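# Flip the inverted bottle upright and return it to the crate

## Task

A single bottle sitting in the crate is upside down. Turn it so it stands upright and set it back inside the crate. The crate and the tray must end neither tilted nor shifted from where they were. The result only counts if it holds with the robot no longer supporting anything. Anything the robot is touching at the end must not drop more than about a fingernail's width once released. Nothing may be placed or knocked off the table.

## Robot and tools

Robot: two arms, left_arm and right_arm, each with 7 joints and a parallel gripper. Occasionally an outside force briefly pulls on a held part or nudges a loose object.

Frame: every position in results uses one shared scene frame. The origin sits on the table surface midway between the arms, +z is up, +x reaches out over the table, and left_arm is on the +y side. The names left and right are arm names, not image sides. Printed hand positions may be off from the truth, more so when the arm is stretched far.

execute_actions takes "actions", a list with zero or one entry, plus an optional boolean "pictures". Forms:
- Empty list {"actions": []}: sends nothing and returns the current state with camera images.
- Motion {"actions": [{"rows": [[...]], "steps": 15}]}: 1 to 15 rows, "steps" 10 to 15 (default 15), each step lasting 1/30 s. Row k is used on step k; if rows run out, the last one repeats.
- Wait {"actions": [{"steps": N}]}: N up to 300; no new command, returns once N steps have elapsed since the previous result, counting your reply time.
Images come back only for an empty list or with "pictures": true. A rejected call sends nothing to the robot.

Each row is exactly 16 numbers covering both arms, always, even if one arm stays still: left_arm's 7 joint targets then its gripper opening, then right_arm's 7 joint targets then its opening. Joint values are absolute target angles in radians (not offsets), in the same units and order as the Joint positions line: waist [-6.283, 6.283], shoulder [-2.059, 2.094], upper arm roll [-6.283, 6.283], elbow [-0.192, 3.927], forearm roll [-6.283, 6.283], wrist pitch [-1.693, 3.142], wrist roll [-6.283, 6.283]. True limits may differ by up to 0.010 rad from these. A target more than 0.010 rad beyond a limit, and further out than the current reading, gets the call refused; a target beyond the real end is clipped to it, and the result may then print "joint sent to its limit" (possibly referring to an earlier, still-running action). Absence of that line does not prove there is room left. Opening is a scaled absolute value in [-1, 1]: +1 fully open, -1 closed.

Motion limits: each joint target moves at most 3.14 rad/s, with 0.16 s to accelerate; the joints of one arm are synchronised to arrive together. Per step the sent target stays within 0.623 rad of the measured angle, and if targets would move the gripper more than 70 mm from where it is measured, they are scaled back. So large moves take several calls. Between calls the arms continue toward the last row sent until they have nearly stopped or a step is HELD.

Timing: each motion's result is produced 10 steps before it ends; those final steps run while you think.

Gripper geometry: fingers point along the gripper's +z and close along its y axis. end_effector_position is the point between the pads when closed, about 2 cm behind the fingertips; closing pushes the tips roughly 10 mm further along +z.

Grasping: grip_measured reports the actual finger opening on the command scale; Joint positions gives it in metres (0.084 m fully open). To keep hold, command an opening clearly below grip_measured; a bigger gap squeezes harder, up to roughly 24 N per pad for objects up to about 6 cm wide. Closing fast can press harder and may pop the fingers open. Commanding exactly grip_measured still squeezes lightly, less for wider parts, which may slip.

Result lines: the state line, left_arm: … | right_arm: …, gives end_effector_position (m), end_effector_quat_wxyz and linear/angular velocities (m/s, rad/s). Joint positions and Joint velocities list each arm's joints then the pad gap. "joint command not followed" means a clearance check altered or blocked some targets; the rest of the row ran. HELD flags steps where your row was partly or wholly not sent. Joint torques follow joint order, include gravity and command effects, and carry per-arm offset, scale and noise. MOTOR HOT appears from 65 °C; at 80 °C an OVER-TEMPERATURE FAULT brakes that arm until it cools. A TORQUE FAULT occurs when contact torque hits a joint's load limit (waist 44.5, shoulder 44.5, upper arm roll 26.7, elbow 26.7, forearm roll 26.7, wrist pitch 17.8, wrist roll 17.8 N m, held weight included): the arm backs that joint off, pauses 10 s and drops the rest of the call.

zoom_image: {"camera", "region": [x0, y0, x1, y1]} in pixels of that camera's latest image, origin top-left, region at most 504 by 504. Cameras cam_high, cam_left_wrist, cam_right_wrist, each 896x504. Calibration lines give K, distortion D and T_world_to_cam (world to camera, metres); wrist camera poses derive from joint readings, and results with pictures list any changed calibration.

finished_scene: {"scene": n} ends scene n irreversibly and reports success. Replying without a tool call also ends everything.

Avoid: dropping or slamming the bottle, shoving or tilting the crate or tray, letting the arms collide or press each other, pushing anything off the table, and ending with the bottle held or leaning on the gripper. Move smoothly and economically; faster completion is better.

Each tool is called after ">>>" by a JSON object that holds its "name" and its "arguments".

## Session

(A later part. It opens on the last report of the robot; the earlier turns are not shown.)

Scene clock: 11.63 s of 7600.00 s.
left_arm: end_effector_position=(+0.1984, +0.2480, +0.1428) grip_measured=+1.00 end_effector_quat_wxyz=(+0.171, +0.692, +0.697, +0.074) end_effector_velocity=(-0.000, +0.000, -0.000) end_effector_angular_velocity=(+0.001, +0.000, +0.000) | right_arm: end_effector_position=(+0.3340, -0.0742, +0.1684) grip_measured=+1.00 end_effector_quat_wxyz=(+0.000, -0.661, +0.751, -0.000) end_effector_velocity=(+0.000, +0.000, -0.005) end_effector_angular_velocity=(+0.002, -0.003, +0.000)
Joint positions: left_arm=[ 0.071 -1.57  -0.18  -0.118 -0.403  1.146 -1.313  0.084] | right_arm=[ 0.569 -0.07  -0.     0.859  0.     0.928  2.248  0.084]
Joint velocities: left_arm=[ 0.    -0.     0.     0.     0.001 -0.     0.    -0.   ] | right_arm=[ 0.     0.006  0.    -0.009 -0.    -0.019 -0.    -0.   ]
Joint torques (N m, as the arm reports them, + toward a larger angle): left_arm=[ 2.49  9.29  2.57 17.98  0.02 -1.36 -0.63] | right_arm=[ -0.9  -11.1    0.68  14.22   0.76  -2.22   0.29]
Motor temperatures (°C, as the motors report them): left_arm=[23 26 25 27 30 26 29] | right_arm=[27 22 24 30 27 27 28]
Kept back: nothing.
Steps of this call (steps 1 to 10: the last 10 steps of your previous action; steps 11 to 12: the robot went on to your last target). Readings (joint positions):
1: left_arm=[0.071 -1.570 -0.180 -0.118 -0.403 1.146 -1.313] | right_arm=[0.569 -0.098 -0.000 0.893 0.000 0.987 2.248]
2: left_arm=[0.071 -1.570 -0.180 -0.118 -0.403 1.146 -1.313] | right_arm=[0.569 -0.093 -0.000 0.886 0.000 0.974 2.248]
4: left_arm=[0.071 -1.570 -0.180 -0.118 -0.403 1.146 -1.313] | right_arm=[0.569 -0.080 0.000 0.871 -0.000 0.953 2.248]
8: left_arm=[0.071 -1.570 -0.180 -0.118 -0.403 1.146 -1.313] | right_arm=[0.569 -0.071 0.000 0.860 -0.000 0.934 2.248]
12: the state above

Torques are normal at z=0.168. One more small step down.

>>> {"name": "execute_actions", "arguments": {"actions": [{"rows":[[0.071,-1.57,-0.18,-0.118,-0.403,1.146,-1.313,1,0.5693,-0.046,0,0.8355,0,0.8815,2.248,1]],"steps":12}]}}

>>> {"name": "execute_actions", "arguments": {"actions": [{"steps":12}]}}

Scene clock: 12.03 s of 7600.00 s.
left_arm: end_effector_position=(+0.1984, +0.2480, +0.1428) grip_measured=+1.00 end_effector_quat_wxyz=(+0.171, +0.692, +0.697, +0.074) end_effector_velocity=(+0.000, +0.000, +0.001) end_effector_angular_velocity=(+0.001, -0.001, -0.000) | right_arm: end_effector_position=(+0.3342, -0.0741, +0.1671) grip_measured=+1.00 end_effector_quat_wxyz=(+0.001, -0.661, +0.751, -0.000) end_effector_velocity=(+0.016, +0.009, -0.028) end_effector_angular_velocity=(+0.035, -0.057, -0.001)
Joint positions: left_arm=[ 0.071 -1.57  -0.18  -0.118 -0.403  1.146 -1.313  0.084] | right_arm=[ 0.569 -0.068 -0.     0.856  0.     0.923  2.248  0.084]
Joint velocities: left_arm=[-0.     0.    -0.     0.001  0.001  0.    -0.     0.   ] | right_arm=[-0.     0.055 -0.001 -0.044 -0.    -0.165  0.     0.   ]
Joint torques (N m, as the arm reports them, + toward a larger angle): left_arm=[ 2.86  9.4   2.64 17.76 -0.2  -1.38 -0.64] | right_arm=[-0.9  -8.37  0.55 12.29  0.5  -2.45  0.34]
Motor temperatures (°C, as the motors report them): left_arm=[23 26 25 27 30 26 29] | right_arm=[27 22 24 30 27 27 28]
Steps of this call (steps 1 to 10: the robot went on to your last target; steps 11 to 12: the first 2 steps of this action). Readings (joint positions):
11: left_arm=[0.071 -1.570 -0.180 -0.118 -0.403 1.146 -1.313] | right_arm=[0.569 -0.069 -0.000 0.857 -0.000 0.926 2.248]
12: the state above

Scene clock: 12.43 s of 7600.00 s.
left_arm: end_effector_position=(+0.1984, +0.2480, +0.1428) grip_measured=+1.00 end_effector_quat_wxyz=(+0.171, +0.692, +0.697, +0.074) end_effector_velocity=(+0.000, -0.000, -0.000) end_effector_angular_velocity=(-0.001, -0.000, +0.001) | right_arm: end_effector_position=(+0.3362, -0.0696, +0.1623) grip_measured=+1.00 end_effector_quat_wxyz=(+0.010, -0.663, +0.749, -0.001) end_effector_velocity=(+0.003, -0.002, +0.001) end_effector_angular_velocity=(+0.008, -0.018, -0.005)
Joint positions: left_arm=[ 0.071 -1.57  -0.18  -0.118 -0.403  1.146 -1.313  0.084] | right_arm=[ 0.571 -0.06   0.004  0.846  0.002  0.886  2.248  0.084]
Joint velocities: left_arm=[ 0.     0.     0.    -0.    -0.001 -0.     0.     0.   ] | right_arm=[-0.002 -0.011 -0.004 -0.013 -0.004 -0.021  0.002  0.   ]
Joint torques (N m, as the arm reports them, + toward a larger angle): left_arm=[ 2.75  8.82  2.64 18.14 -0.24 -1.28 -0.69] | right_arm=[-12.77   7.75 -11.06   0.36  -2.48  -9.27   0.59]
Motor temperatures (°C, as the motors report them): left_arm=[23 26 25 27 30 26 29] | right_arm=[27 22 24 30 27 27 28]
Kept back: nothing.
Steps of this call (steps 1 to 10: the last 10 steps of your previous action; steps 11 to 12: the robot went on to your last target). Readings (joint positions):
1: left_arm=[0.071 -1.570 -0.180 -0.118 -0.403 1.146 -1.313] | right_arm=[0.569 -0.065 -0.000 0.854 0.000 0.916 2.248]
2: left_arm=[0.071 -1.570 -0.180 -0.118 -0.403 1.146 -1.313] | right_arm=[0.569 -0.062 0.000 0.851 0.001 0.909 2.248]
4: left_arm=[0.071 -1.570 -0.180 -0.118 -0.403 1.146 -1.313] | right_arm=[0.571 -0.060 0.004 0.851 0.002 0.898 2.248]
8: left_arm=[0.071 -1.570 -0.180 -0.118 -0.403 1.146 -1.313] | right_arm=[0.572 -0.058 0.004 0.848 0.002 0.890 2.248]
12: the state above

Contact again at the same height, so a 5 mm lateral error isn't the whole cause. I'll back off and look before trying anything else.

>>> {"name": "execute_actions", "arguments": {"actions": [{"rows":[[0.071,-1.57,-0.18,-0.118,-0.403,1.146,-1.313,1,0.5693,-0.0688,0,0.8573,0,0.9261,2.248,1]],"steps":12}]}}

>>> {"name": "execute_actions", "arguments": {"actions": [{"steps":12}], "pictures": true}}

Scene clock: 12.83 s of 7600.00 s.
left_arm: end_effector_position=(+0.1984, +0.2480, +0.1428) grip_measured=+1.00 end_effector_quat_wxyz=(+0.171, +0.692, +0.697, +0.074) end_effector_velocity=(+0.000, +0.000, +0.000) end_effector_angular_velocity=(+0.000, -0.000, +0.000) | right_arm: end_effector_position=(+0.3367, -0.0705, +0.1628) grip_measured=+1.00 end_effector_quat_wxyz=(+0.011, -0.662, +0.750, -0.001) end_effector_velocity=(-0.007, -0.014, +0.016) end_effector_angular_velocity=(-0.034, +0.045, -0.014)
Joint positions: left_arm=[ 0.071 -1.57  -0.18  -0.118 -0.403  1.146 -1.313  0.084] | right_arm=[ 0.571 -0.063  0.002  0.844  0.001  0.885  2.248  0.084]
Joint velocities: left_arm=[ 0. -0. -0.  0.  0. -0. -0.  0.] | right_arm=[-0.006 -0.03  -0.011  0.033 -0.008  0.118  0.002  0.   ]
Joint torques (N m, as the arm reports them, + toward a larger angle): left_arm=[ 2.72  8.81  2.71 17.93 -0.13 -1.3  -0.7 ] | right_arm=[-17.66   4.56 -15.31   2.41  -3.71  -8.47   0.25]
Motor temperatures (°C, as the motors report them): left_arm=[23 26 25 27 30 26 29] | right_arm=[27 22 24 30 27 28 28]
Steps of this call (steps 1 to 10: the robot went on to your last target; steps 11 to 12: the first 2 steps of this action). Readings (joint positions):
11: left_arm=[0.071 -1.570 -0.180 -0.118 -0.403 1.146 -1.313] | right_arm=[0.571 -0.062 0.002 0.843 0.001 0.883 2.248]
12: the state above

Scene clock: 13.23 s of 7600.00 s.
left_arm: end_effector_position=(+0.1984, +0.2480, +0.1428) grip_measured=+1.00 end_effector_quat_wxyz=(+0.171, +0.692, +0.697, +0.074) end_effector_velocity=(+0.000, -0.000, +0.000) end_effector_angular_velocity=(+0.000, -0.000, -0.001) | right_arm: end_effector_position=(+0.3345, -0.0775, +0.1644) grip_measured=+1.00 end_effector_quat_wxyz=(-0.002, -0.659, +0.752, -0.000) end_effector_velocity=(-0.003, +0.005, +0.003) end_effector_angular_velocity=(-0.002, +0.006, +0.011)
Joint positions: left_arm=[ 0.071 -1.57  -0.18  -0.118 -0.403  1.146 -1.313  0.084] | right_arm=[ 0.567 -0.065 -0.004  0.853 -0.002  0.922  2.248  0.084]
Joint velocities: left_arm=[-0. -0. -0.  0.  0.  0.  0. -0.] | right_arm=[ 0.005 -0.001  0.008  0.01   0.003  0.017  0.     0.   ]
Joint torques (N m, as the arm reports them, + toward a larger angle): left_arm=[ 2.63  9.17  2.61 17.88 -0.13 -1.37 -0.61] | right_arm=[-2.75 -8.77 -1.26 12.06 -0.2  -2.82  0.06]
Motor temperatures (°C, as the motors report them): left_arm=[23 26 25 27 30 26 29] | right_arm=[27 22 24 30 27 28 28]
Kept back: nothing.
Steps of this call (steps 1 to 10: the last 10 steps of your previous action; steps 11 to 12: the robot went on to your last target). Readings (joint positions):
1: left_arm=[0.071 -1.570 -0.180 -0.118 -0.403 1.146 -1.313] | right_arm=[0.570 -0.064 0.001 0.845 0.001 0.890 2.248]
2: left_arm=[0.071 -1.570 -0.180 -0.118 -0.403 1.146 -1.313] | right_arm=[0.569 -0.065 -0.001 0.846 -0.000 0.897 2.248]
4: left_arm=[0.071 -1.570 -0.180 -0.118 -0.403 1.146 -1.313] | right_arm=[0.567 -0.065 -0.004 0.848 -0.001 0.908 2.248]
8: left_arm=[0.071 -1.570 -0.180 -0.118 -0.403 1.146 -1.313] | right_arm=[0.567 -0.065 -0.005 0.851 -0.002 0.919 2.248]
12: the state above
camera_calibration (this result's frames):
cam_left_wrist: T_world_to_cam=[[0.939234, 0.0260092, 0.342291, -0.213613], [-0.0202634, -0.991186, 0.130918, 0.299786], [0.34268, -0.129898, -0.930429, 0.229079], [0, 0, 0, 1]] pos_world=[0.128206, 0.332457, 0.247012]
cam_right_wrist: T_world_to_cam=[[-0.990562, 0.136407, 0.0134482, 0.375035], [0.13659, 0.990531, 0.0138321, 0.0947032], [-0.011434, 0.0155385, -0.999814, 0.299275], [0, 0, 0, 1]] pos_world=[0.361982, -0.149614, 0.292866]

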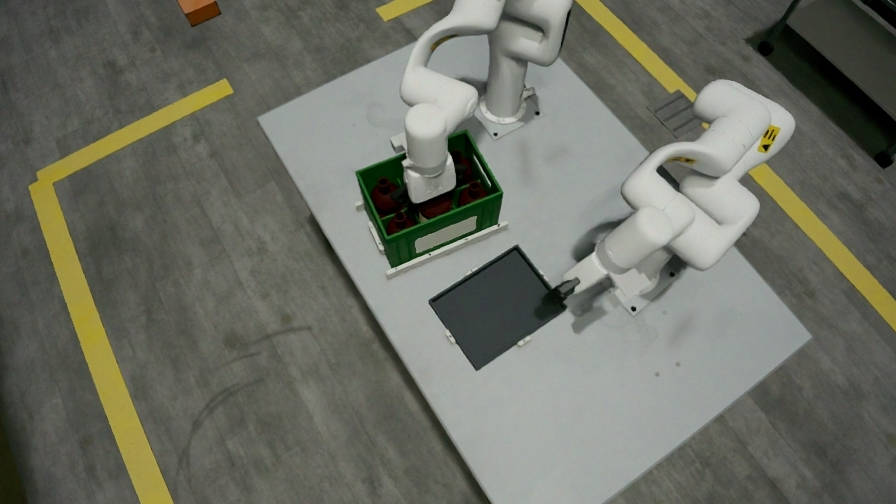

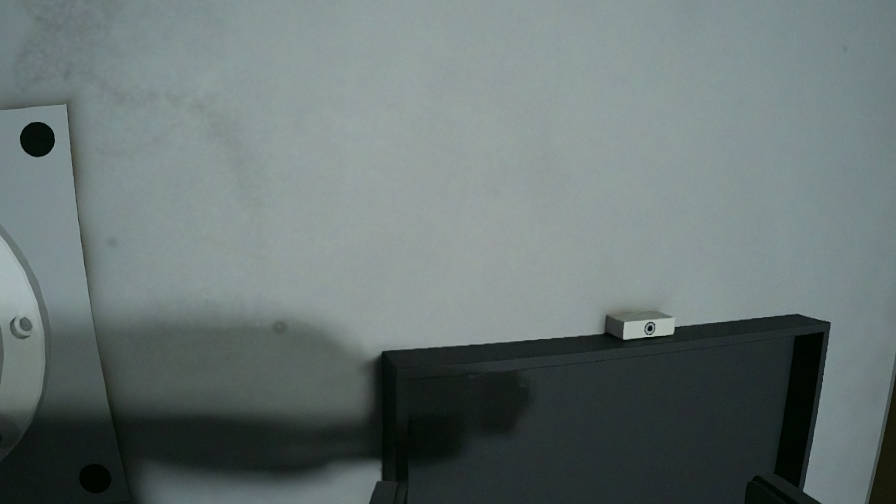

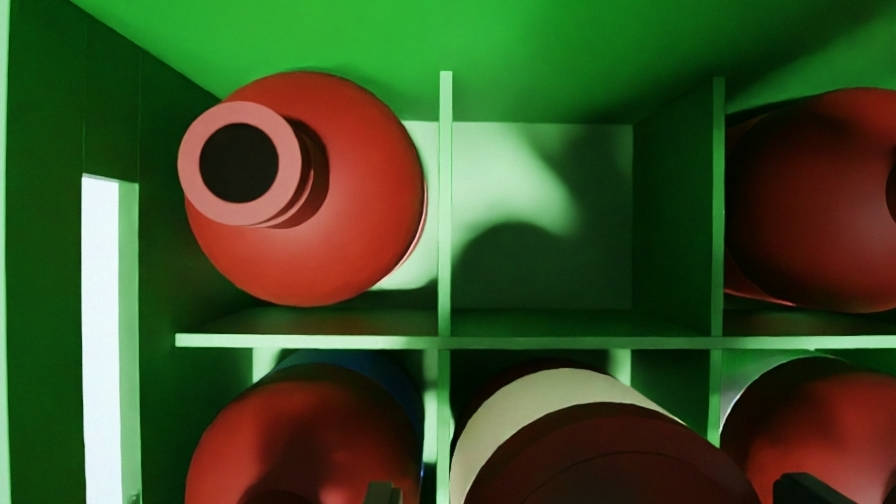

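The hand gets pushed toward +x/+y on contact, which suggests one finger is landing on the bottle's edge. Clearance is only about ±4 mm. I'll try a small offset in that direction with a shallower target, so any contact stays light.

>>> {"name": "execute_actions", "arguments": {"actions": [{"rows":[[0.071,-1.57,-0.18,-0.118,-0.403,1.146,-1.313,1,0.5739,-0.0492,0,0.8793,0,0.9285,2.253,1]],"steps":12}]}}

>>> {"name": "execute_actions", "arguments": {"actions": [{"rows":[[0.071,-1.57,-0.18,-0.118,-0.403,1.146,-1.313,1,0.5739,-0.03,0,0.8602,0,0.8902,2.253,1]],"steps":12}]}}

>>> {"name": "execute_actions", "arguments": {"actions": [{"steps":12}]}}

Scene clock: 14.63 s of 7600.00 s.
left_arm: end_effector_position=(+0.1984, +0.2480, +0.1428) grip_measured=+1.00 end_effector_quat_wxyz=(+0.171, +0.692, +0.697, +0.074) end_effector_velocity=(+0.000, +0.000, +0.000) end_effector_angular_velocity=(+0.001, -0.000, +0.001) | right_arm: end_effector_position=(+0.3341, -0.0740, +0.1676) grip_measured=+1.00 end_effector_quat_wxyz=(-0.000, -0.661, +0.751, +0.000) end_effector_velocity=(+0.016, +0.015, +0.000) end_effector_angular_velocity=(-0.002, +0.004, -0.010)
Joint positions: left_arm=[ 0.071 -1.57  -0.18  -0.118 -0.403  1.146 -1.313  0.084] | right_arm=[ 0.57  -0.067 -0.     0.859 -0.     0.926  2.248  0.084]
Joint velocities: left_arm=[ 0.001 -0.     0.     0.     0.001 -0.     0.     0.   ] | right_arm=[ 0.016  0.073 -0.005  0.082 -0.     0.013  0.021 -0.   ]
Joint torques (N m, as the arm reports them, + toward a larger angle): left_arm=[ 2.86  9.15  2.57 17.85 -0.15 -1.32 -0.77] | right_arm=[ 0.13 -9.81  0.56 14.82  0.48 -2.25  0.21]
Motor temperatures (°C, as the motors report them): left_arm=[23 26 25 28 30 26 29] | right_arm=[27 22 24 30 27 28 28]
Steps of this call (steps 1 to 30: the robot went on to your last target; steps 31 to 40: nothing new was sent; steps 41 to 42: the first 2 steps of this action). Readings (joint positions):
41: left_arm=[0.071 -1.570 -0.180 -0.118 -0.403 1.146 -1.313] | right_arm=[0.569 -0.069 -0.000 0.857 0.000 0.926 2.248]
42: the state above

Scene clock: 15.03 s of 7600.00 s.
left_arm: end_effector_position=(+0.1984, +0.2480, +0.1428) grip_measured=+1.00 end_effector_quat_wxyz=(+0.171, +0.692, +0.697, +0.074) end_effector_velocity=(-0.000, +0.000, -0.000) end_effector_angular_velocity=(+0.000, +0.000, -0.000) | right_arm: end_effector_position=(+0.3381, -0.0692, +0.1671) grip_measured=+1.00 end_effector_quat_wxyz=(+0.001, -0.661, +0.751, -0.000) end_effector_velocity=(+0.013, +0.012, -0.022) end_effector_angular_velocity=(+0.035, -0.048, +0.001)
Joint positions: left_arm=[ 0.071 -1.57  -0.18  -0.118 -0.403  1.146 -1.313  0.084] | right_arm=[ 0.574 -0.049  0.     0.878  0.     0.926  2.253  0.084]
Joint velocities: left_arm=[ 0. -0. -0.  0.  0.  0. -0. -0.] | right_arm=[ 0.003  0.045  0.003 -0.031  0.006 -0.135  0.001  0.   ]
Joint torques (N m, as the arm reports them, + toward a larger angle): left_arm=[ 2.42  9.18  2.62 17.92 -0.12 -1.31 -0.62] | right_arm=[-1.59 -8.54 -0.05 12.35  0.06 -2.82  0.15]
Motor temperatures (°C, as the motors report them): left_arm=[23 26 25 28 30 26 29] | right_arm=[27 22 24 30 27 28 28]
Steps of this call (steps 1 to 10: the last 10 steps of your previous action; steps 11 to 12: the first 2 steps of this action). Readings (joint positions):
11: left_arm=[0.071 -1.570 -0.180 -0.118 -0.403 1.146 -1.313] | right_arm=[0.574 -0.050 0.000 0.878 0.000 0.928 2.253]
12: the state above

Scene clock: 15.43 s of 7600.00 s.
left_arm: end_effector_position=(+0.1984, +0.2480, +0.1428) grip_measured=+1.00 end_effector_quat_wxyz=(+0.171, +0.692, +0.697, +0.074) end_effector_velocity=(+0.000, +0.000, +0.000) end_effector_angular_velocity=(+0.001, -0.001, -0.000) | right_arm: end_effector_position=(+0.3400, -0.0652, +0.1650) grip_measured=+1.00 end_effector_quat_wxyz=(+0.010, -0.662, +0.749, -0.001) end_effector_velocity=(+0.002, -0.002, +0.001) end_effector_angular_velocity=(+0.006, -0.013, -0.006)
Joint positions: left_arm=[ 0.071 -1.57  -0.18  -0.118 -0.403  1.146 -1.313  0.084] | right_arm=[ 0.576 -0.047  0.003  0.869  0.002  0.896  2.253  0.084]
Joint velocities: left_arm=[-0.    -0.    -0.     0.001  0.001  0.    -0.     0.   ] | right_arm=[-0.002 -0.011 -0.003 -0.012 -0.003 -0.015  0.003  0.   ]
Joint torques (N m, as the arm reports them, + toward a larger angle): left_arm=[ 2.67  9.4   2.7  17.83 -0.12 -1.51 -0.62] | right_arm=[-11.69   8.39 -10.88   0.87  -2.64 -11.3    0.49]
Motor temperatures (°C, as the motors report them): left_arm=[23 26 25 28 30 26 29] | right_arm=[27 22 24 30 27 28 28]
Kept back: nothing.
Steps of this call (steps 1 to 10: the last 10 steps of your previous action; steps 11 to 12: the robot went on to your last target). Readings (joint positions):
1: left_arm=[0.071 -1.570 -0.180 -0.118 -0.403 1.146 -1.313] | right_arm=[0.574 -0.047 0.001 0.877 0.001 0.920 2.253]
2: left_arm=[0.071 -1.570 -0.180 -0.118 -0.403 1.146 -1.313] | right_arm=[0.575 -0.046 0.002 0.876 0.001 0.915 2.253]
4: left_arm=[0.071 -1.570 -0.180 -0.118 -0.403 1.146 -1.313] | right_arm=[0.576 -0.044 0.004 0.875 0.002 0.906 2.253]
8: left_arm=[0.071 -1.570 -0.180 -0.118 -0.403 1.146 -1.313] | right_arm=[0.576 -0.045 0.004 0.872 0.002 0.900 2.253]
12: the state above

That direction made it worse: contact came at z=0.165, earlier than before, so my guess was wrong. I'll back well off and get a clear look at what is in the way.

>>> {"name": "execute_actions", "arguments": {"actions": [{"rows":[[0.071,-1.57,-0.18,-0.118,-0.403,1.146,-1.313,1,0.5726,-0.1717,0,1.0031,0,1.1748,2.2516,1]],"steps":15}]}}

>>> {"name": "execute_actions", "arguments": {"actions": [{"steps":15}], "pictures": true}}

Scene clock: 16.87 s of 7600.00 s.
left_arm: end_effector_position=(+0.1984, +0.2480, +0.1428) grip_measured=+1.00 end_effector_quat_wxyz=(+0.171, +0.692, +0.697, +0.074) end_effector_velocity=(-0.000, +0.000, -0.000) end_effector_angular_velocity=(-0.000, +0.000, +0.001) | right_arm: end_effector_position=(+0.3379, -0.0771, +0.1747) grip_measured=+1.00 end_effector_quat_wxyz=(-0.005, -0.656, +0.755, -0.000) end_effector_velocity=(-0.020, -0.133, +0.235) end_effector_angular_velocity=(-0.170, +0.249, -0.204)
Joint positions: left_arm=[ 0.071 -1.57  -0.18  -0.118 -0.403  1.146 -1.313  0.084] | right_arm=[ 0.569 -0.065 -0.009  0.886 -0.003  0.961  2.253  0.084]
Joint velocities: left_arm=[ 0. -0.  0. -0. -0. -0. -0.  0.] | right_arm=[-0.077 -0.38  -0.152  0.374 -0.035  1.055 -0.006 -0.   ]
Joint torques (N m, as the arm reports them, + toward a larger angle): left_arm=[ 2.22  8.69  2.71 17.93 -0.03 -1.36 -0.58] | right_arm=[  2.25 -19.82   5.05  22.95   0.45  -3.46   0.16]
Motor temperatures (°C, as the motors report them): left_arm=[23 26 25 28 30 27 29] | right_arm=[27 22 24 30 27 28 28]
Steps of this call (steps 1 to 30: the robot went on to your last target; steps 31 to 38: nothing new was sent; steps 39 to 43: the first 5 steps of this action). Readings (joint positions):
39: left_arm=[0.071 -1.570 -0.180 -0.118 -0.403 1.146 -1.313] | right_arm=[0.574 -0.048 0.002 0.868 0.002 0.895 2.253]
40: left_arm=[0.071 -1.570 -0.180 -0.118 -0.403 1.146 -1.313] | right_arm=[0.574 -0.049 0.002 0.869 0.002 0.897 2.253]
42: left_arm=[0.071 -1.570 -0.180 -0.118 -0.403 1.146 -1.313] | right_arm=[0.572 -0.056 -0.003 0.876 -0.001 0.929 2.253]
43: the state above

Scene clock: 17.37 s of 7600.00 s.
left_arm: end_effector_position=(+0.1984, +0.2480, +0.1428) grip_measured=+1.00 end_effector_quat_wxyz=(+0.171, +0.692, +0.697, +0.074) end_effector_velocity=(+0.000, +0.000, +0.000) end_effector_angular_velocity=(+0.001, -0.000, +0.000) | right_arm: end_effector_position=(+0.3289, -0.0762, +0.2507) grip_measured=+1.00 end_effector_quat_wxyz=(-0.001, -0.660, +0.751, +0.000) end_effector_velocity=(-0.001, +0.003, +0.013) end_effector_angular_velocity=(+0.007, -0.009, +0.005)
Joint positions: left_arm=[ 0.071 -1.57  -0.18  -0.118 -0.403  1.146 -1.313  0.084] | right_arm=[ 0.572 -0.169 -0.     1.001 -0.     1.172  2.252  0.084]
Joint velocities: left_arm=[ 0.    -0.     0.     0.001  0.001 -0.    -0.    -0.   ] | right_arm=[ 0.002 -0.016  0.004  0.019  0.002  0.023 -0.     0.   ]
Joint torques (N m, as the arm reports them, + toward a larger angle): left_arm=[ 2.7   9.35  2.9  18.09  0.04 -1.33 -0.66] | right_arm=[-0.85 -9.92  0.68 14.9   0.35 -2.18  0.18]
Motor temperatures (°C, as the motors report them): left_arm=[23 26 25 28 30 27 29] | right_arm=[27 22 24 30 27 28 28]
Kept back: nothing.
Steps of this call (steps 1 to 10: the last 10 steps of your previous action; steps 11 to 15: the robot went on to your last target). Readings (joint positions):
1: left_arm=[0.071 -1.570 -0.180 -0.118 -0.403 1.146 -1.313] | right_arm=[0.567 -0.080 -0.012 0.902 -0.004 0.997 2.252]
2: left_arm=[0.071 -1.570 -0.180 -0.118 -0.403 1.146 -1.313] | right_arm=[0.566 -0.098 -0.013 0.922 -0.004 1.031 2.252]
4: left_arm=[0.071 -1.570 -0.180 -0.118 -0.403 1.146 -1.313] | right_arm=[0.568 -0.131 -0.009 0.960 -0.003 1.088 2.252]
8: left_arm=[0.071 -1.570 -0.180 -0.118 -0.403 1.146 -1.313] | right_arm=[0.571 -0.161 -0.002 0.992 -0.001 1.150 2.252]
15: the state above
camera_calibration (this result's frames):
cam_left_wrist: T_world_to_cam=[[0.939234, 0.0260092, 0.342291, -0.213613], [-0.0202633, -0.991186, 0.130918, 0.299786], [0.342679, -0.129898, -0.930429, 0.229079], [0, 0, 0, 1]] pos_world=[0.128206, 0.332457, 0.247012]
cam_right_wrist: T_world_to_cam=[[-0.991177, 0.131946, 0.0125951, 0.368195], [0.13214, 0.991102, 0.0159862, 0.0938994], [-0.0103737, 0.0175095, -0.999793, 0.38531], [0, 0, 0, 1]] pos_world=[0.356535, -0.148393, 0.379092]

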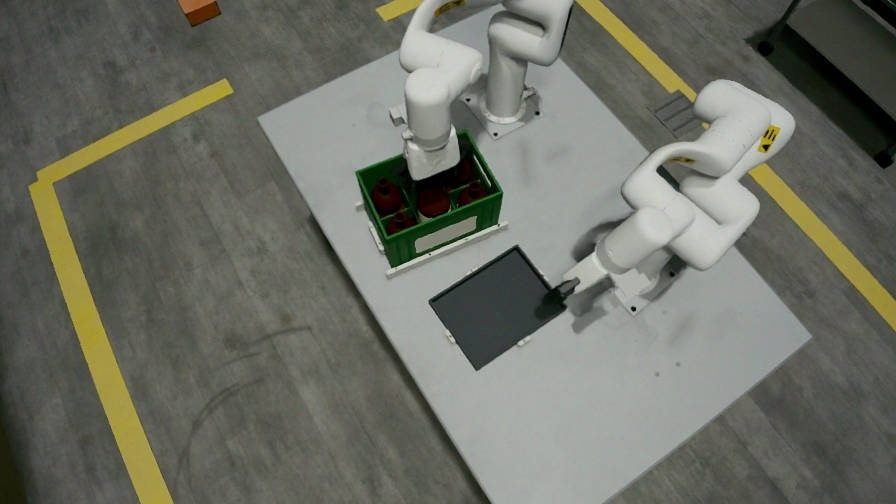

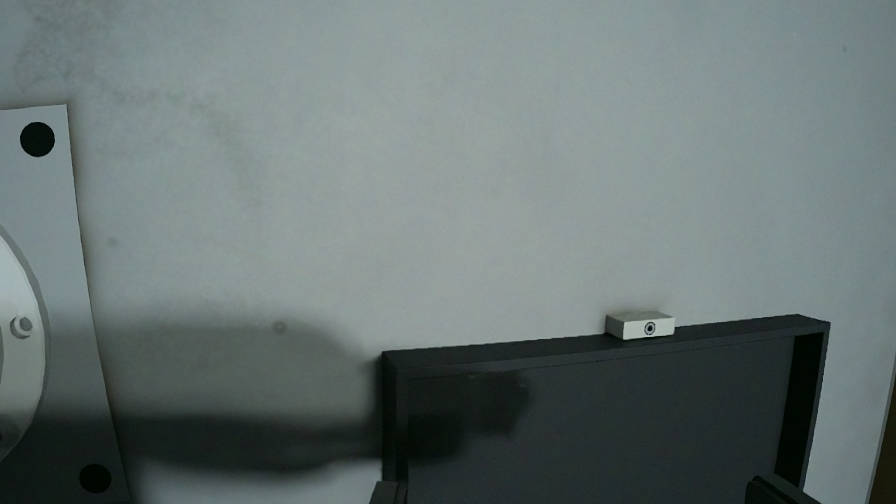

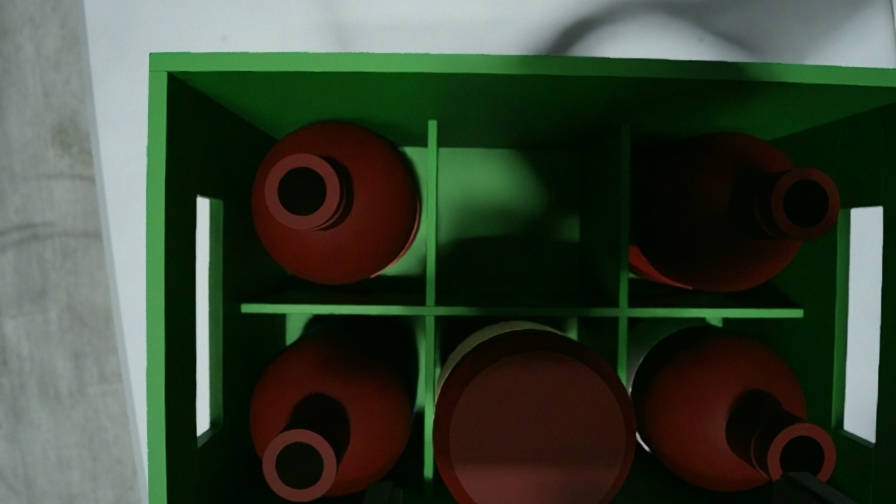

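From this view the bottle nearly fills its cell, and the dividers here seem to stand close to the height of its top. That would mean the fingers have been landing on the divider tops, not just mis-centred. The cell's diagonal leaves more room at the corners, so I'll rotate the fingers 45°, re-centre, and try again gently. The crate also looks shifted by a few pixels in this view, so I'll keep contact forces low.

>>> {"name": "execute_actions", "arguments": {"actions": [{"rows":[[0.071,-1.57,-0.18,-0.118,-0.403,1.146,-1.313,1,0.5604,-0.115,0,0.8843,0,0.9993,3.024,1]],"steps":15}]}}

>>> {"name": "execute_actions", "arguments": {"actions": [{"steps":20}], "pictures": true}}

Scene clock: 19.27 s of 7600.00 s.
left_arm: end_effector_position=(+0.1984, +0.2480, +0.1428) grip_measured=+1.00 end_effector_quat_wxyz=(+0.171, +0.692, +0.697, +0.074) end_effector_velocity=(-0.000, +0.000, -0.000) end_effector_angular_velocity=(+0.000, +0.000, +0.001) | right_arm: end_effector_position=(+0.3305, -0.0753, +0.2462) grip_measured=+1.00 end_effector_quat_wxyz=(+0.002, -0.629, +0.778, -0.000) end_effector_velocity=(+0.021, -0.001, -0.134) end_effector_angular_velocity=(+0.019, -0.018, -1.502)
Joint positions: left_arm=[ 0.071 -1.57  -0.18  -0.118 -0.403  1.146 -1.313  0.084] | right_arm=[ 0.571 -0.166  0.     0.99   0.     1.151  2.334  0.084]
Joint velocities: left_arm=[ 0.001 -0.     0.    -0.     0.    -0.     0.    -0.   ] | right_arm=[-0.028  0.125  0.001 -0.268 -0.    -0.417  1.475  0.   ]
Joint torques (N m, as the arm reports them, + toward a larger angle): left_arm=[ 2.55  9.45  2.66 18.21 -0.11 -1.37 -0.77] | right_arm=[-1.58 -7.71  0.32 12.    0.56 -2.21  1.32]
Motor temperatures (°C, as the motors report them): left_arm=[23 26 25 28 30 27 29] | right_arm=[27 22 24 30 27 28 28]
Steps of this call (steps 1 to 15: the robot went on to your last target; steps 16 to 52: nothing new was sent; steps 53 to 57: the first 5 steps of this action). Readings (joint positions):
53: left_arm=[0.071 -1.570 -0.180 -0.118 -0.403 1.146 -1.313] | right_arm=[0.573 -0.172 0.000 1.003 -0.000 1.175 2.252]
54: left_arm=[0.071 -1.570 -0.180 -0.118 -0.403 1.146 -1.313] | right_arm=[0.573 -0.172 0.000 1.003 -0.000 1.174 2.255]
56: left_arm=[0.071 -1.570 -0.180 -0.118 -0.403 1.146 -1.313] | right_arm=[0.572 -0.169 0.000 0.997 0.000 1.163 2.293]
57: the state above

Scene clock: 19.93 s of 7600.00 s.
left_arm: end_effector_position=(+0.1984, +0.2480, +0.1428) grip_measured=+1.00 end_effector_quat_wxyz=(+0.171, +0.692, +0.697, +0.074) end_effector_velocity=(+0.000, -0.000, +0.001) end_effector_angular_velocity=(-0.000, -0.001, -0.000) | right_arm: end_effector_position=(+0.3325, -0.0795, +0.1929) grip_measured=+1.00 end_effector_quat_wxyz=(+0.000, -0.325, +0.946, +0.000) end_effector_velocity=(-0.001, -0.001, -0.003) end_effector_angular_velocity=(-0.002, +0.003, -0.021)
Joint positions: left_arm=[ 0.071 -1.57  -0.18  -0.118 -0.403  1.146 -1.313  0.084] | right_arm=[ 0.56  -0.115  0.     0.885 -0.     1.     3.022  0.084]
Joint velocities: left_arm=[-0.     0.    -0.     0.001 -0.     0.    -0.    -0.   ] | right_arm=[ 0.     0.003 -0.    -0.004 -0.    -0.003  0.021 -0.   ]
Joint torques (N m, as the arm reports them, + toward a larger angle): left_arm=[ 2.76  9.4   2.74 18.14 -0.08 -1.28 -0.59] | right_arm=[ -1.04 -10.81   0.17  14.56   0.71  -2.2    0.01]
Motor temperatures (°C, as the motors report them): left_arm=[23 26 25 28 30 27 29] | right_arm=[27 22 24 31 27 28 28]
Kept back: nothing.
Steps of this call (steps 1 to 10: the last 10 steps of your previous action; steps 11 to 20: the robot went on to your last target). Readings (joint positions):
1: left_arm=[0.071 -1.570 -0.180 -0.118 -0.403 1.146 -1.313] | right_arm=[0.570 -0.161 0.000 0.979 0.000 1.135 2.393]
2: left_arm=[0.071 -1.570 -0.180 -0.118 -0.403 1.146 -1.313] | right_arm=[0.569 -0.154 0.000 0.965 0.000 1.115 2.465]
4: left_arm=[0.071 -1.570 -0.180 -0.118 -0.403 1.146 -1.313] | right_arm=[0.566 -0.139 -0.000 0.935 -0.000 1.075 2.631]
8: left_arm=[0.071 -1.570 -0.180 -0.118 -0.403 1.146 -1.313] | right_arm=[0.562 -0.120 -0.000 0.895 -0.000 1.021 2.899]
20: the state above
camera_calibration (this result's frames):
cam_left_wrist: T_world_to_cam=[[0.939234, 0.0260092, 0.342291, -0.213613], [-0.0202633, -0.991186, 0.130918, 0.299786], [0.34268, -0.129898, -0.930428, 0.229079], [0, 0, 0, 1]] pos_world=[0.128206, 0.332457, 0.247012]
cam_right_wrist: T_world_to_cam=[[-0.610706, 0.791785, 0.010714, 0.299252], [0.791819, 0.610485, 0.018196, -0.152373], [0.00786665, 0.0195959, -0.999777, 0.321693], [0, 0, 0, 1]] pos_world=[0.300876, -0.150226, 0.321187]

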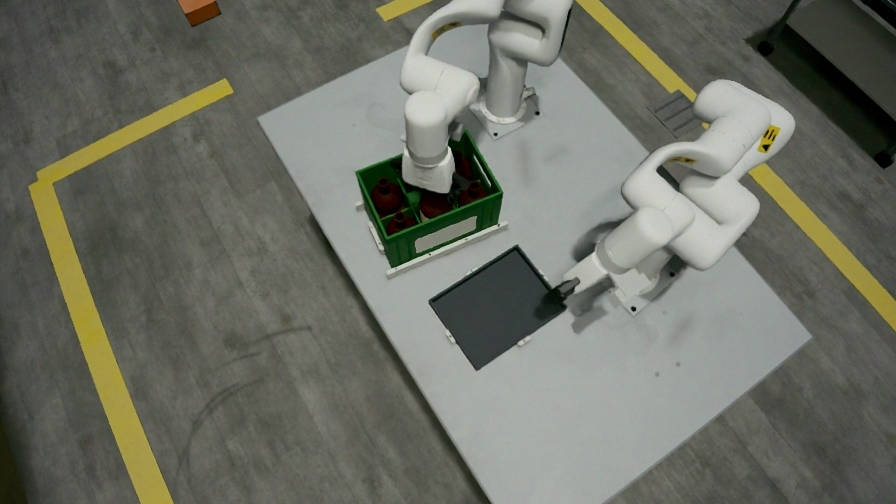

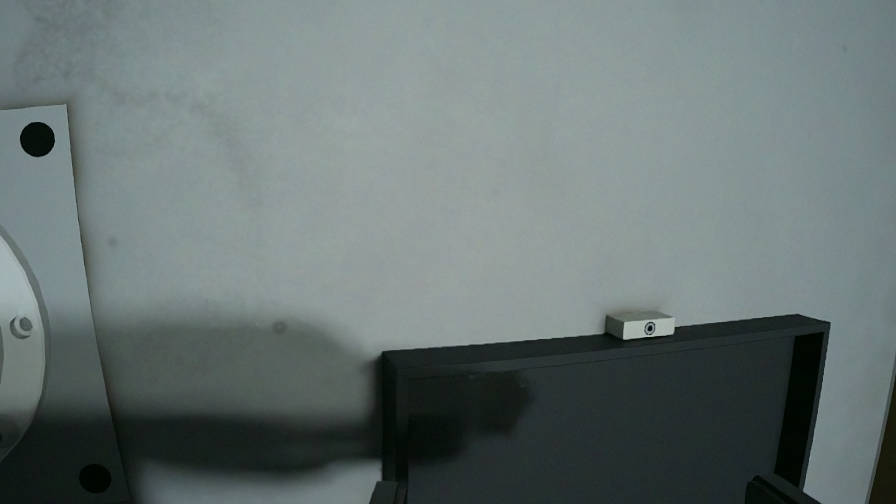

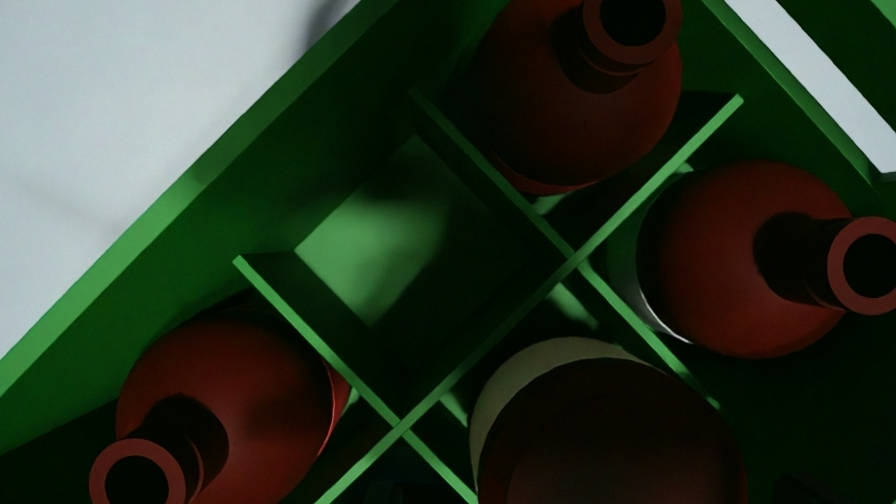

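>>> {"name": "execute_actions", "arguments": {"actions": [{"rows":[[0.071,-1.57,-0.18,-0.118,-0.403,1.146,-1.313,1,0.5604,-0.0816,0,0.8432,0,0.9248,3.024,1]],"steps":15}], "pictures": true}}

Scene clock: 21.60 s of 7600.00 s.
left_arm: end_effector_position=(+0.1984, +0.2480, +0.1428) grip_measured=+1.00 end_effector_quat_wxyz=(+0.171, +0.692, +0.697, +0.074) end_effector_velocity=(-0.000, +0.000, +0.000) end_effector_angular_velocity=(+0.001, -0.000, -0.001) | right_arm: end_effector_position=(+0.3331, -0.0792, +0.1805) grip_measured=+1.00 end_effector_quat_wxyz=(+0.001, -0.324, +0.946, +0.000) end_effector_velocity=(-0.026, -0.016, -0.153) end_effector_angular_velocity=(-0.060, +0.099, +0.000)
Joint positions: left_arm=[ 0.071 -1.57  -0.18  -0.118 -0.403  1.146 -1.313  0.084] | right_arm=[ 0.56  -0.099 -0.     0.865  0.     0.961  3.024  0.084]
Joint velocities: left_arm=[-0.    -0.     0.     0.     0.001  0.     0.     0.   ] | right_arm=[-0.001  0.187  0.001 -0.244 -0.    -0.316  0.    -0.   ]
Joint torques (N m, as the arm reports them, + toward a larger angle): left_arm=[ 2.78  9.03  2.67 18.02 -0.17 -1.36 -0.8 ] | right_arm=[ -0.93 -11.58   0.58  15.11   0.51  -1.92   0.21]
Motor temperatures (°C, as the motors report them): left_arm=[23 26 25 29 30 27 29] | right_arm=[27 22 24 31 27 28 28]
Steps of this call (steps 1 to 30: the robot went on to your last target; steps 31 to 45: nothing new was sent; steps 46 to 50: the first 5 steps of this action). Readings (joint positions):
46: left_arm=[0.071 -1.570 -0.180 -0.118 -0.403 1.146 -1.313] | right_arm=[0.560 -0.115 0.000 0.884 0.000 0.999 3.024]
47: left_arm=[0.071 -1.570 -0.180 -0.118 -0.403 1.146 -1.313] | right_arm=[0.560 -0.114 -0.000 0.883 0.000 0.996 3.024]
49: left_arm=[0.071 -1.570 -0.180 -0.118 -0.403 1.146 -1.313] | right_arm=[0.560 -0.105 -0.000 0.873 0.000 0.973 3.024]
50: the state above
camera_calibration (this result's frames):
cam_left_wrist: T_world_to_cam=[[0.939234, 0.026009, 0.342291, -0.213613], [-0.0202635, -0.991186, 0.130917, 0.299786], [0.34268, -0.129898, -0.930429, 0.229079], [0, 0, 0, 1]] pos_world=[0.128206, 0.332457, 0.247012]
cam_right_wrist: T_world_to_cam=[[-0.608889, 0.793185, 0.0105535, 0.299044], [0.793202, 0.60864, 0.0197139, -0.153684], [0.00921352, 0.0203746, -0.99975, 0.308943], [0, 0, 0, 1]] pos_world=[0.301141, -0.149953, 0.308739]

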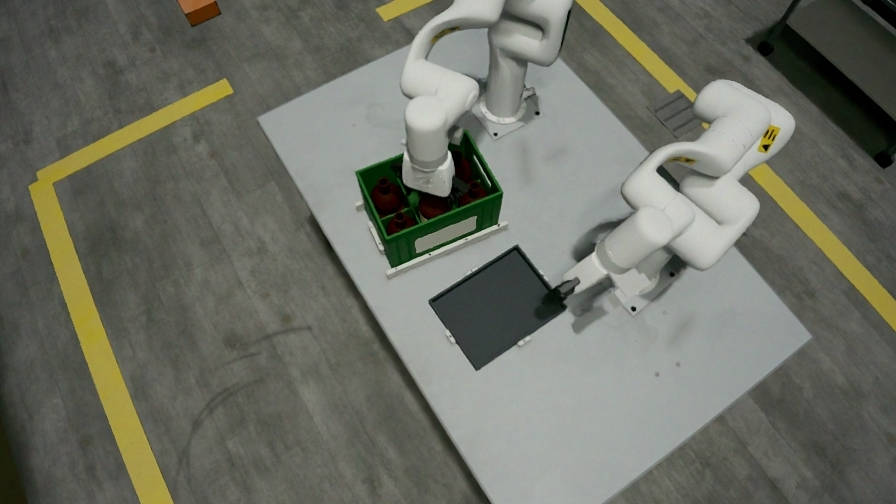

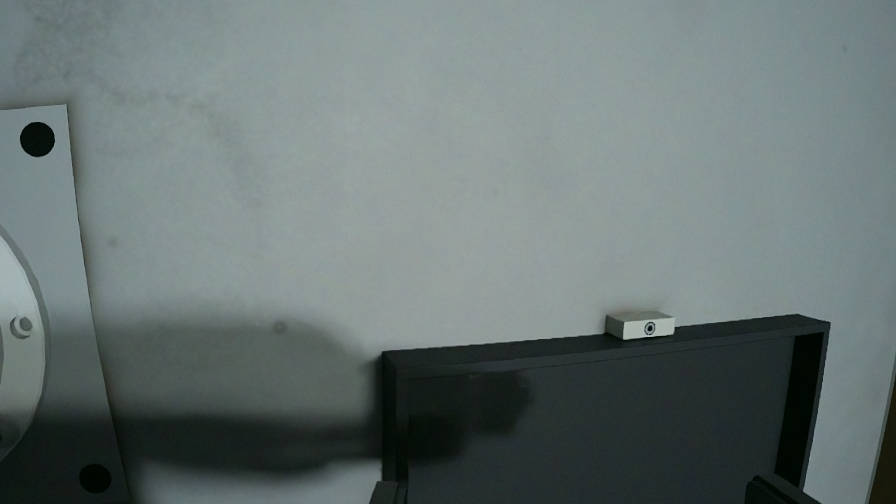

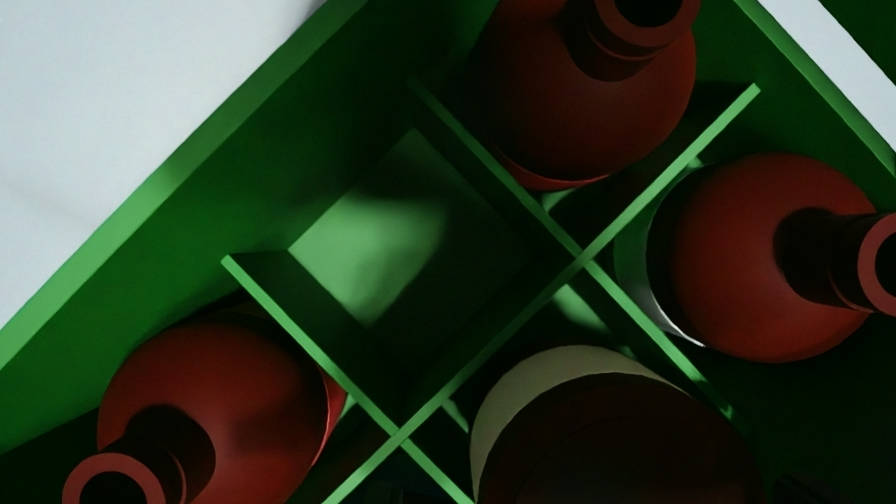

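>>> {"name": "execute_actions", "arguments": {"actions": [{"rows":[[0.071,-1.57,-0.18,-0.118,-0.403,1.146,-1.313,1,0.5604,-0.0619,0,0.8239,0,0.8858,3.024,1]],"steps":15}]}}

Scene clock: 22.10 s of 7600.00 s.
left_arm: end_effector_position=(+0.1984, +0.2480, +0.1428) grip_measured=+1.00 end_effector_quat_wxyz=(+0.171, +0.692, +0.697, +0.074) end_effector_velocity=(+0.000, -0.000, +0.000) end_effector_angular_velocity=(-0.002, -0.001, -0.000) | right_arm: end_effector_position=(+0.3360, -0.0757, +0.1673) grip_measured=+1.00 end_effector_quat_wxyz=(+0.009, -0.325, +0.946, +0.002) end_effector_velocity=(-0.022, -0.022, -0.104) end_effector_angular_velocity=(-0.070, +0.091, -0.005)
Joint positions: left_arm=[ 0.071 -1.57  -0.18  -0.118 -0.403  1.146 -1.313  0.084] | right_arm=[ 0.561 -0.077  0.002  0.843  0.001  0.902  3.024  0.084]
Joint velocities: left_arm=[-0.     0.     0.     0.001 -0.002  0.    -0.    -0.   ] | right_arm=[-0.002  0.134 -0.008 -0.151 -0.017 -0.171  0.005  0.   ]
Joint torques (N m, as the arm reports them, + toward a larger angle): left_arm=[ 2.93  9.28  2.57 17.91 -0.04 -1.3  -0.72] | right_arm=[-4.89 -2.   -3.51  2.82 -0.16  0.57  0.27]
Motor temperatures (°C, as the motors report them): left_arm=[23 26 25 29 30 27 29] | right_arm=[27 22 24 31 27 28 28]
Steps of this call (steps 1 to 10: the last 10 steps of your previous action; steps 11 to 15: the first 5 steps of this action). Readings (joint positions):
11: left_arm=[0.071 -1.570 -0.180 -0.118 -0.403 1.146 -1.313] | right_arm=[0.561 -0.084 0.001 0.847 0.001 0.925 3.024]
12: left_arm=[0.071 -1.570 -0.180 -0.118 -0.403 1.146 -1.313] | right_arm=[0.561 -0.083 0.001 0.846 0.001 0.922 3.024]
14: left_arm=[0.071 -1.570 -0.180 -0.118 -0.403 1.146 -1.313] | right_arm=[0.561 -0.080 0.002 0.845 0.001 0.909 3.024]
15: the state above

>>> {"name": "execute_actions", "arguments": {"actions": []}}

Scene clock: 22.43 s of 7600.00 s.
left_arm: end_effector_position=(+0.1984, +0.2480, +0.1428) grip_measured=+1.00 end_effector_quat_wxyz=(+0.171, +0.692, +0.697, +0.074) end_effector_velocity=(-0.000, +0.000, -0.001) end_effector_angular_velocity=(-0.000, +0.001, +0.000) | right_arm: end_effector_position=(+0.3375, -0.0739, +0.1650) grip_measured=+1.00 end_effector_quat_wxyz=(+0.012, -0.326, +0.945, +0.003) end_effector_velocity=(+0.002, -0.002, +0.001) end_effector_angular_velocity=(+0.002, -0.007, -0.005)
Joint positions: left_arm=[ 0.071 -1.57  -0.18  -0.118 -0.403  1.146 -1.313  0.084] | right_arm=[ 0.562 -0.071  0.003  0.841  0.001  0.887  3.024  0.084]
Joint velocities: left_arm=[ 0.     0.    -0.    -0.001  0.     0.     0.     0.   ] | right_arm=[-0.002 -0.003 -0.004 -0.004 -0.003 -0.007  0.001  0.   ]
Joint torques (N m, as the arm reports them, + toward a larger angle): left_arm=[ 2.6   9.11  2.76 17.97 -0.11 -1.39 -0.79] | right_arm=[-12.59   4.5  -11.    -2.33  -2.72  -1.05   0.73]
Motor temperatures (°C, as the motors report them): left_arm=[23 26 25 29 30 27 29] | right_arm=[27 22 24 31 27 28 28]
Kept back: nothing.
Steps of this call (steps 1 to 10: the last 10 steps of your previous action). Readings (joint positions):
1: left_arm=[0.071 -1.570 -0.180 -0.118 -0.403 1.146 -1.313] | right_arm=[0.562 -0.075 0.002 0.840 0.002 0.897 3.024]
2: left_arm=[0.071 -1.570 -0.180 -0.118 -0.403 1.146 -1.313] | right_arm=[0.562 -0.073 0.003 0.840 0.002 0.893 3.024]
4: left_arm=[0.071 -1.570 -0.180 -0.118 -0.403 1.146 -1.313] | right_arm=[0.562 -0.071 0.004 0.841 0.002 0.889 3.024]
8: left_arm=[0.071 -1.570 -0.180 -0.118 -0.403 1.146 -1.313] | right_arm=[0.562 -0.071 0.003 0.841 0.001 0.888 3.024]
10: the state above
camera_calibration (this result's frames):
cam_left_wrist: T_world_to_cam=[[0.939234, 0.0260093, 0.342291, -0.213613], [-0.0202633, -0.991186, 0.130918, 0.299786], [0.342679, -0.129898, -0.930429, 0.229079], [0, 0, 0, 1]] pos_world=[0.128206, 0.332457, 0.247012]
cam_right_wrist: T_world_to_cam=[[-0.612519, 0.790407, 0.00877625, 0.299005], [0.789969, 0.611714, 0.0419004, -0.162506], [0.0277499, 0.0325978, -0.999083, 0.28778], [0, 0, 0, 1]] pos_world=[0.303535, -0.14631, 0.291701]

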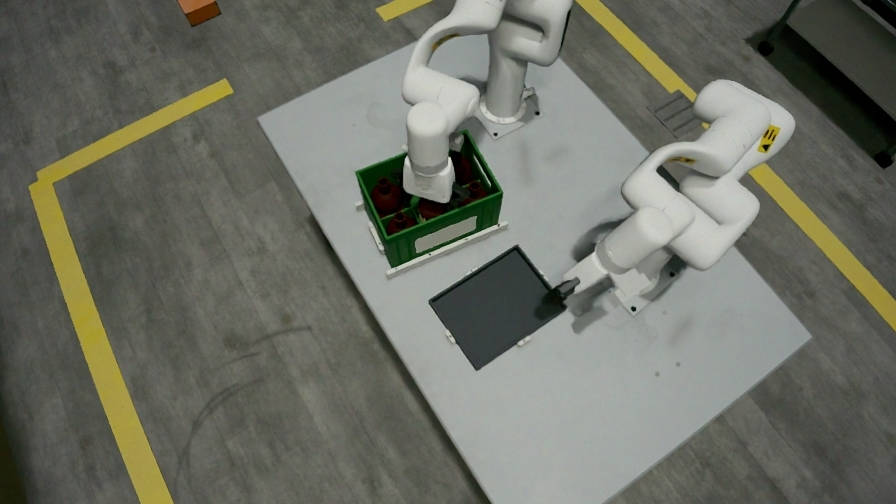

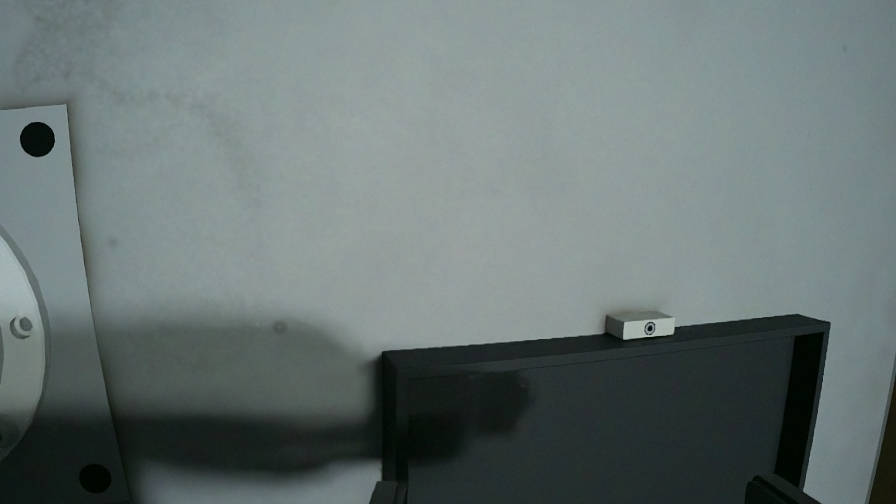

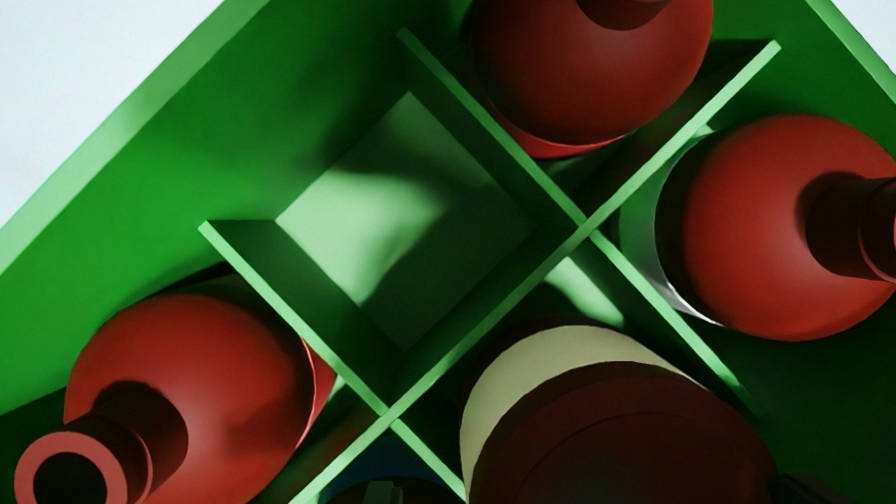

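>>> {"name": "execute_actions", "arguments": {"actions": [{"rows":[[0.071,-1.57,-0.18,-0.118,-0.403,1.146,-1.313,1,0.5604,-0.075,0,0.845,0,0.90,3.024,-1]],"steps":15}]}}

Scene clock: 23.17 s of 7600.00 s.
left_arm: end_effector_position=(+0.1984, +0.2480, +0.1428) grip_measured=+1.00 end_effector_quat_wxyz=(+0.171, +0.692, +0.697, +0.074) end_effector_velocity=(+0.000, -0.000, +0.001) end_effector_angular_velocity=(-0.001, -0.001, +0.000) | right_arm: end_effector_position=(+0.3394, -0.0769, +0.1672) grip_measured=+0.97 end_effector_quat_wxyz=(+0.012, -0.322, +0.947, +0.002) end_effector_velocity=(+0.008, -0.017, +0.014) end_effector_angular_velocity=(-0.010, +0.009, -0.036)
Joint positions: left_arm=[ 0.071 -1.57  -0.18  -0.118 -0.403  1.146 -1.313  0.084] | right_arm=[ 0.56  -0.074 -0.002  0.844 -0.     0.894  3.024  0.083]
Joint velocities: left_arm=[ 0.    -0.     0.     0.001 -0.001  0.     0.     0.   ] | right_arm=[-0.013 -0.016 -0.028  0.029 -0.008  0.058  0.    -0.02 ]
Joint torques (N m, as the arm reports them, + toward a larger angle): left_arm=[ 2.41  9.18  2.74 17.9  -0.12 -1.31 -0.63] | right_arm=[-12.26   1.31 -10.32   2.78  -2.64  -1.87   0.58]
Motor temperatures (°C, as the motors report them): left_arm=[23 26 25 29 30 27 29] | right_arm=[27 22 24 31 27 28 28]
Steps of this call (steps 1 to 17: the robot went on to your last target; steps 18 to 22: the first 5 steps of this action). Readings (joint positions):
18: left_arm=[0.071 -1.570 -0.180 -0.118 -0.403 1.146 -1.313] | right_arm=[0.561 -0.072 0.001 0.840 0.001 0.886 3.024]
19: left_arm=[0.071 -1.570 -0.180 -0.118 -0.403 1.146 -1.313] | right_arm=[0.561 -0.072 0.001 0.841 0.001 0.887 3.024]
21: left_arm=[0.071 -1.570 -0.180 -0.118 -0.403 1.146 -1.313] | right_arm=[0.560 -0.074 -0.001 0.843 0.000 0.892 3.024]
22: the state above


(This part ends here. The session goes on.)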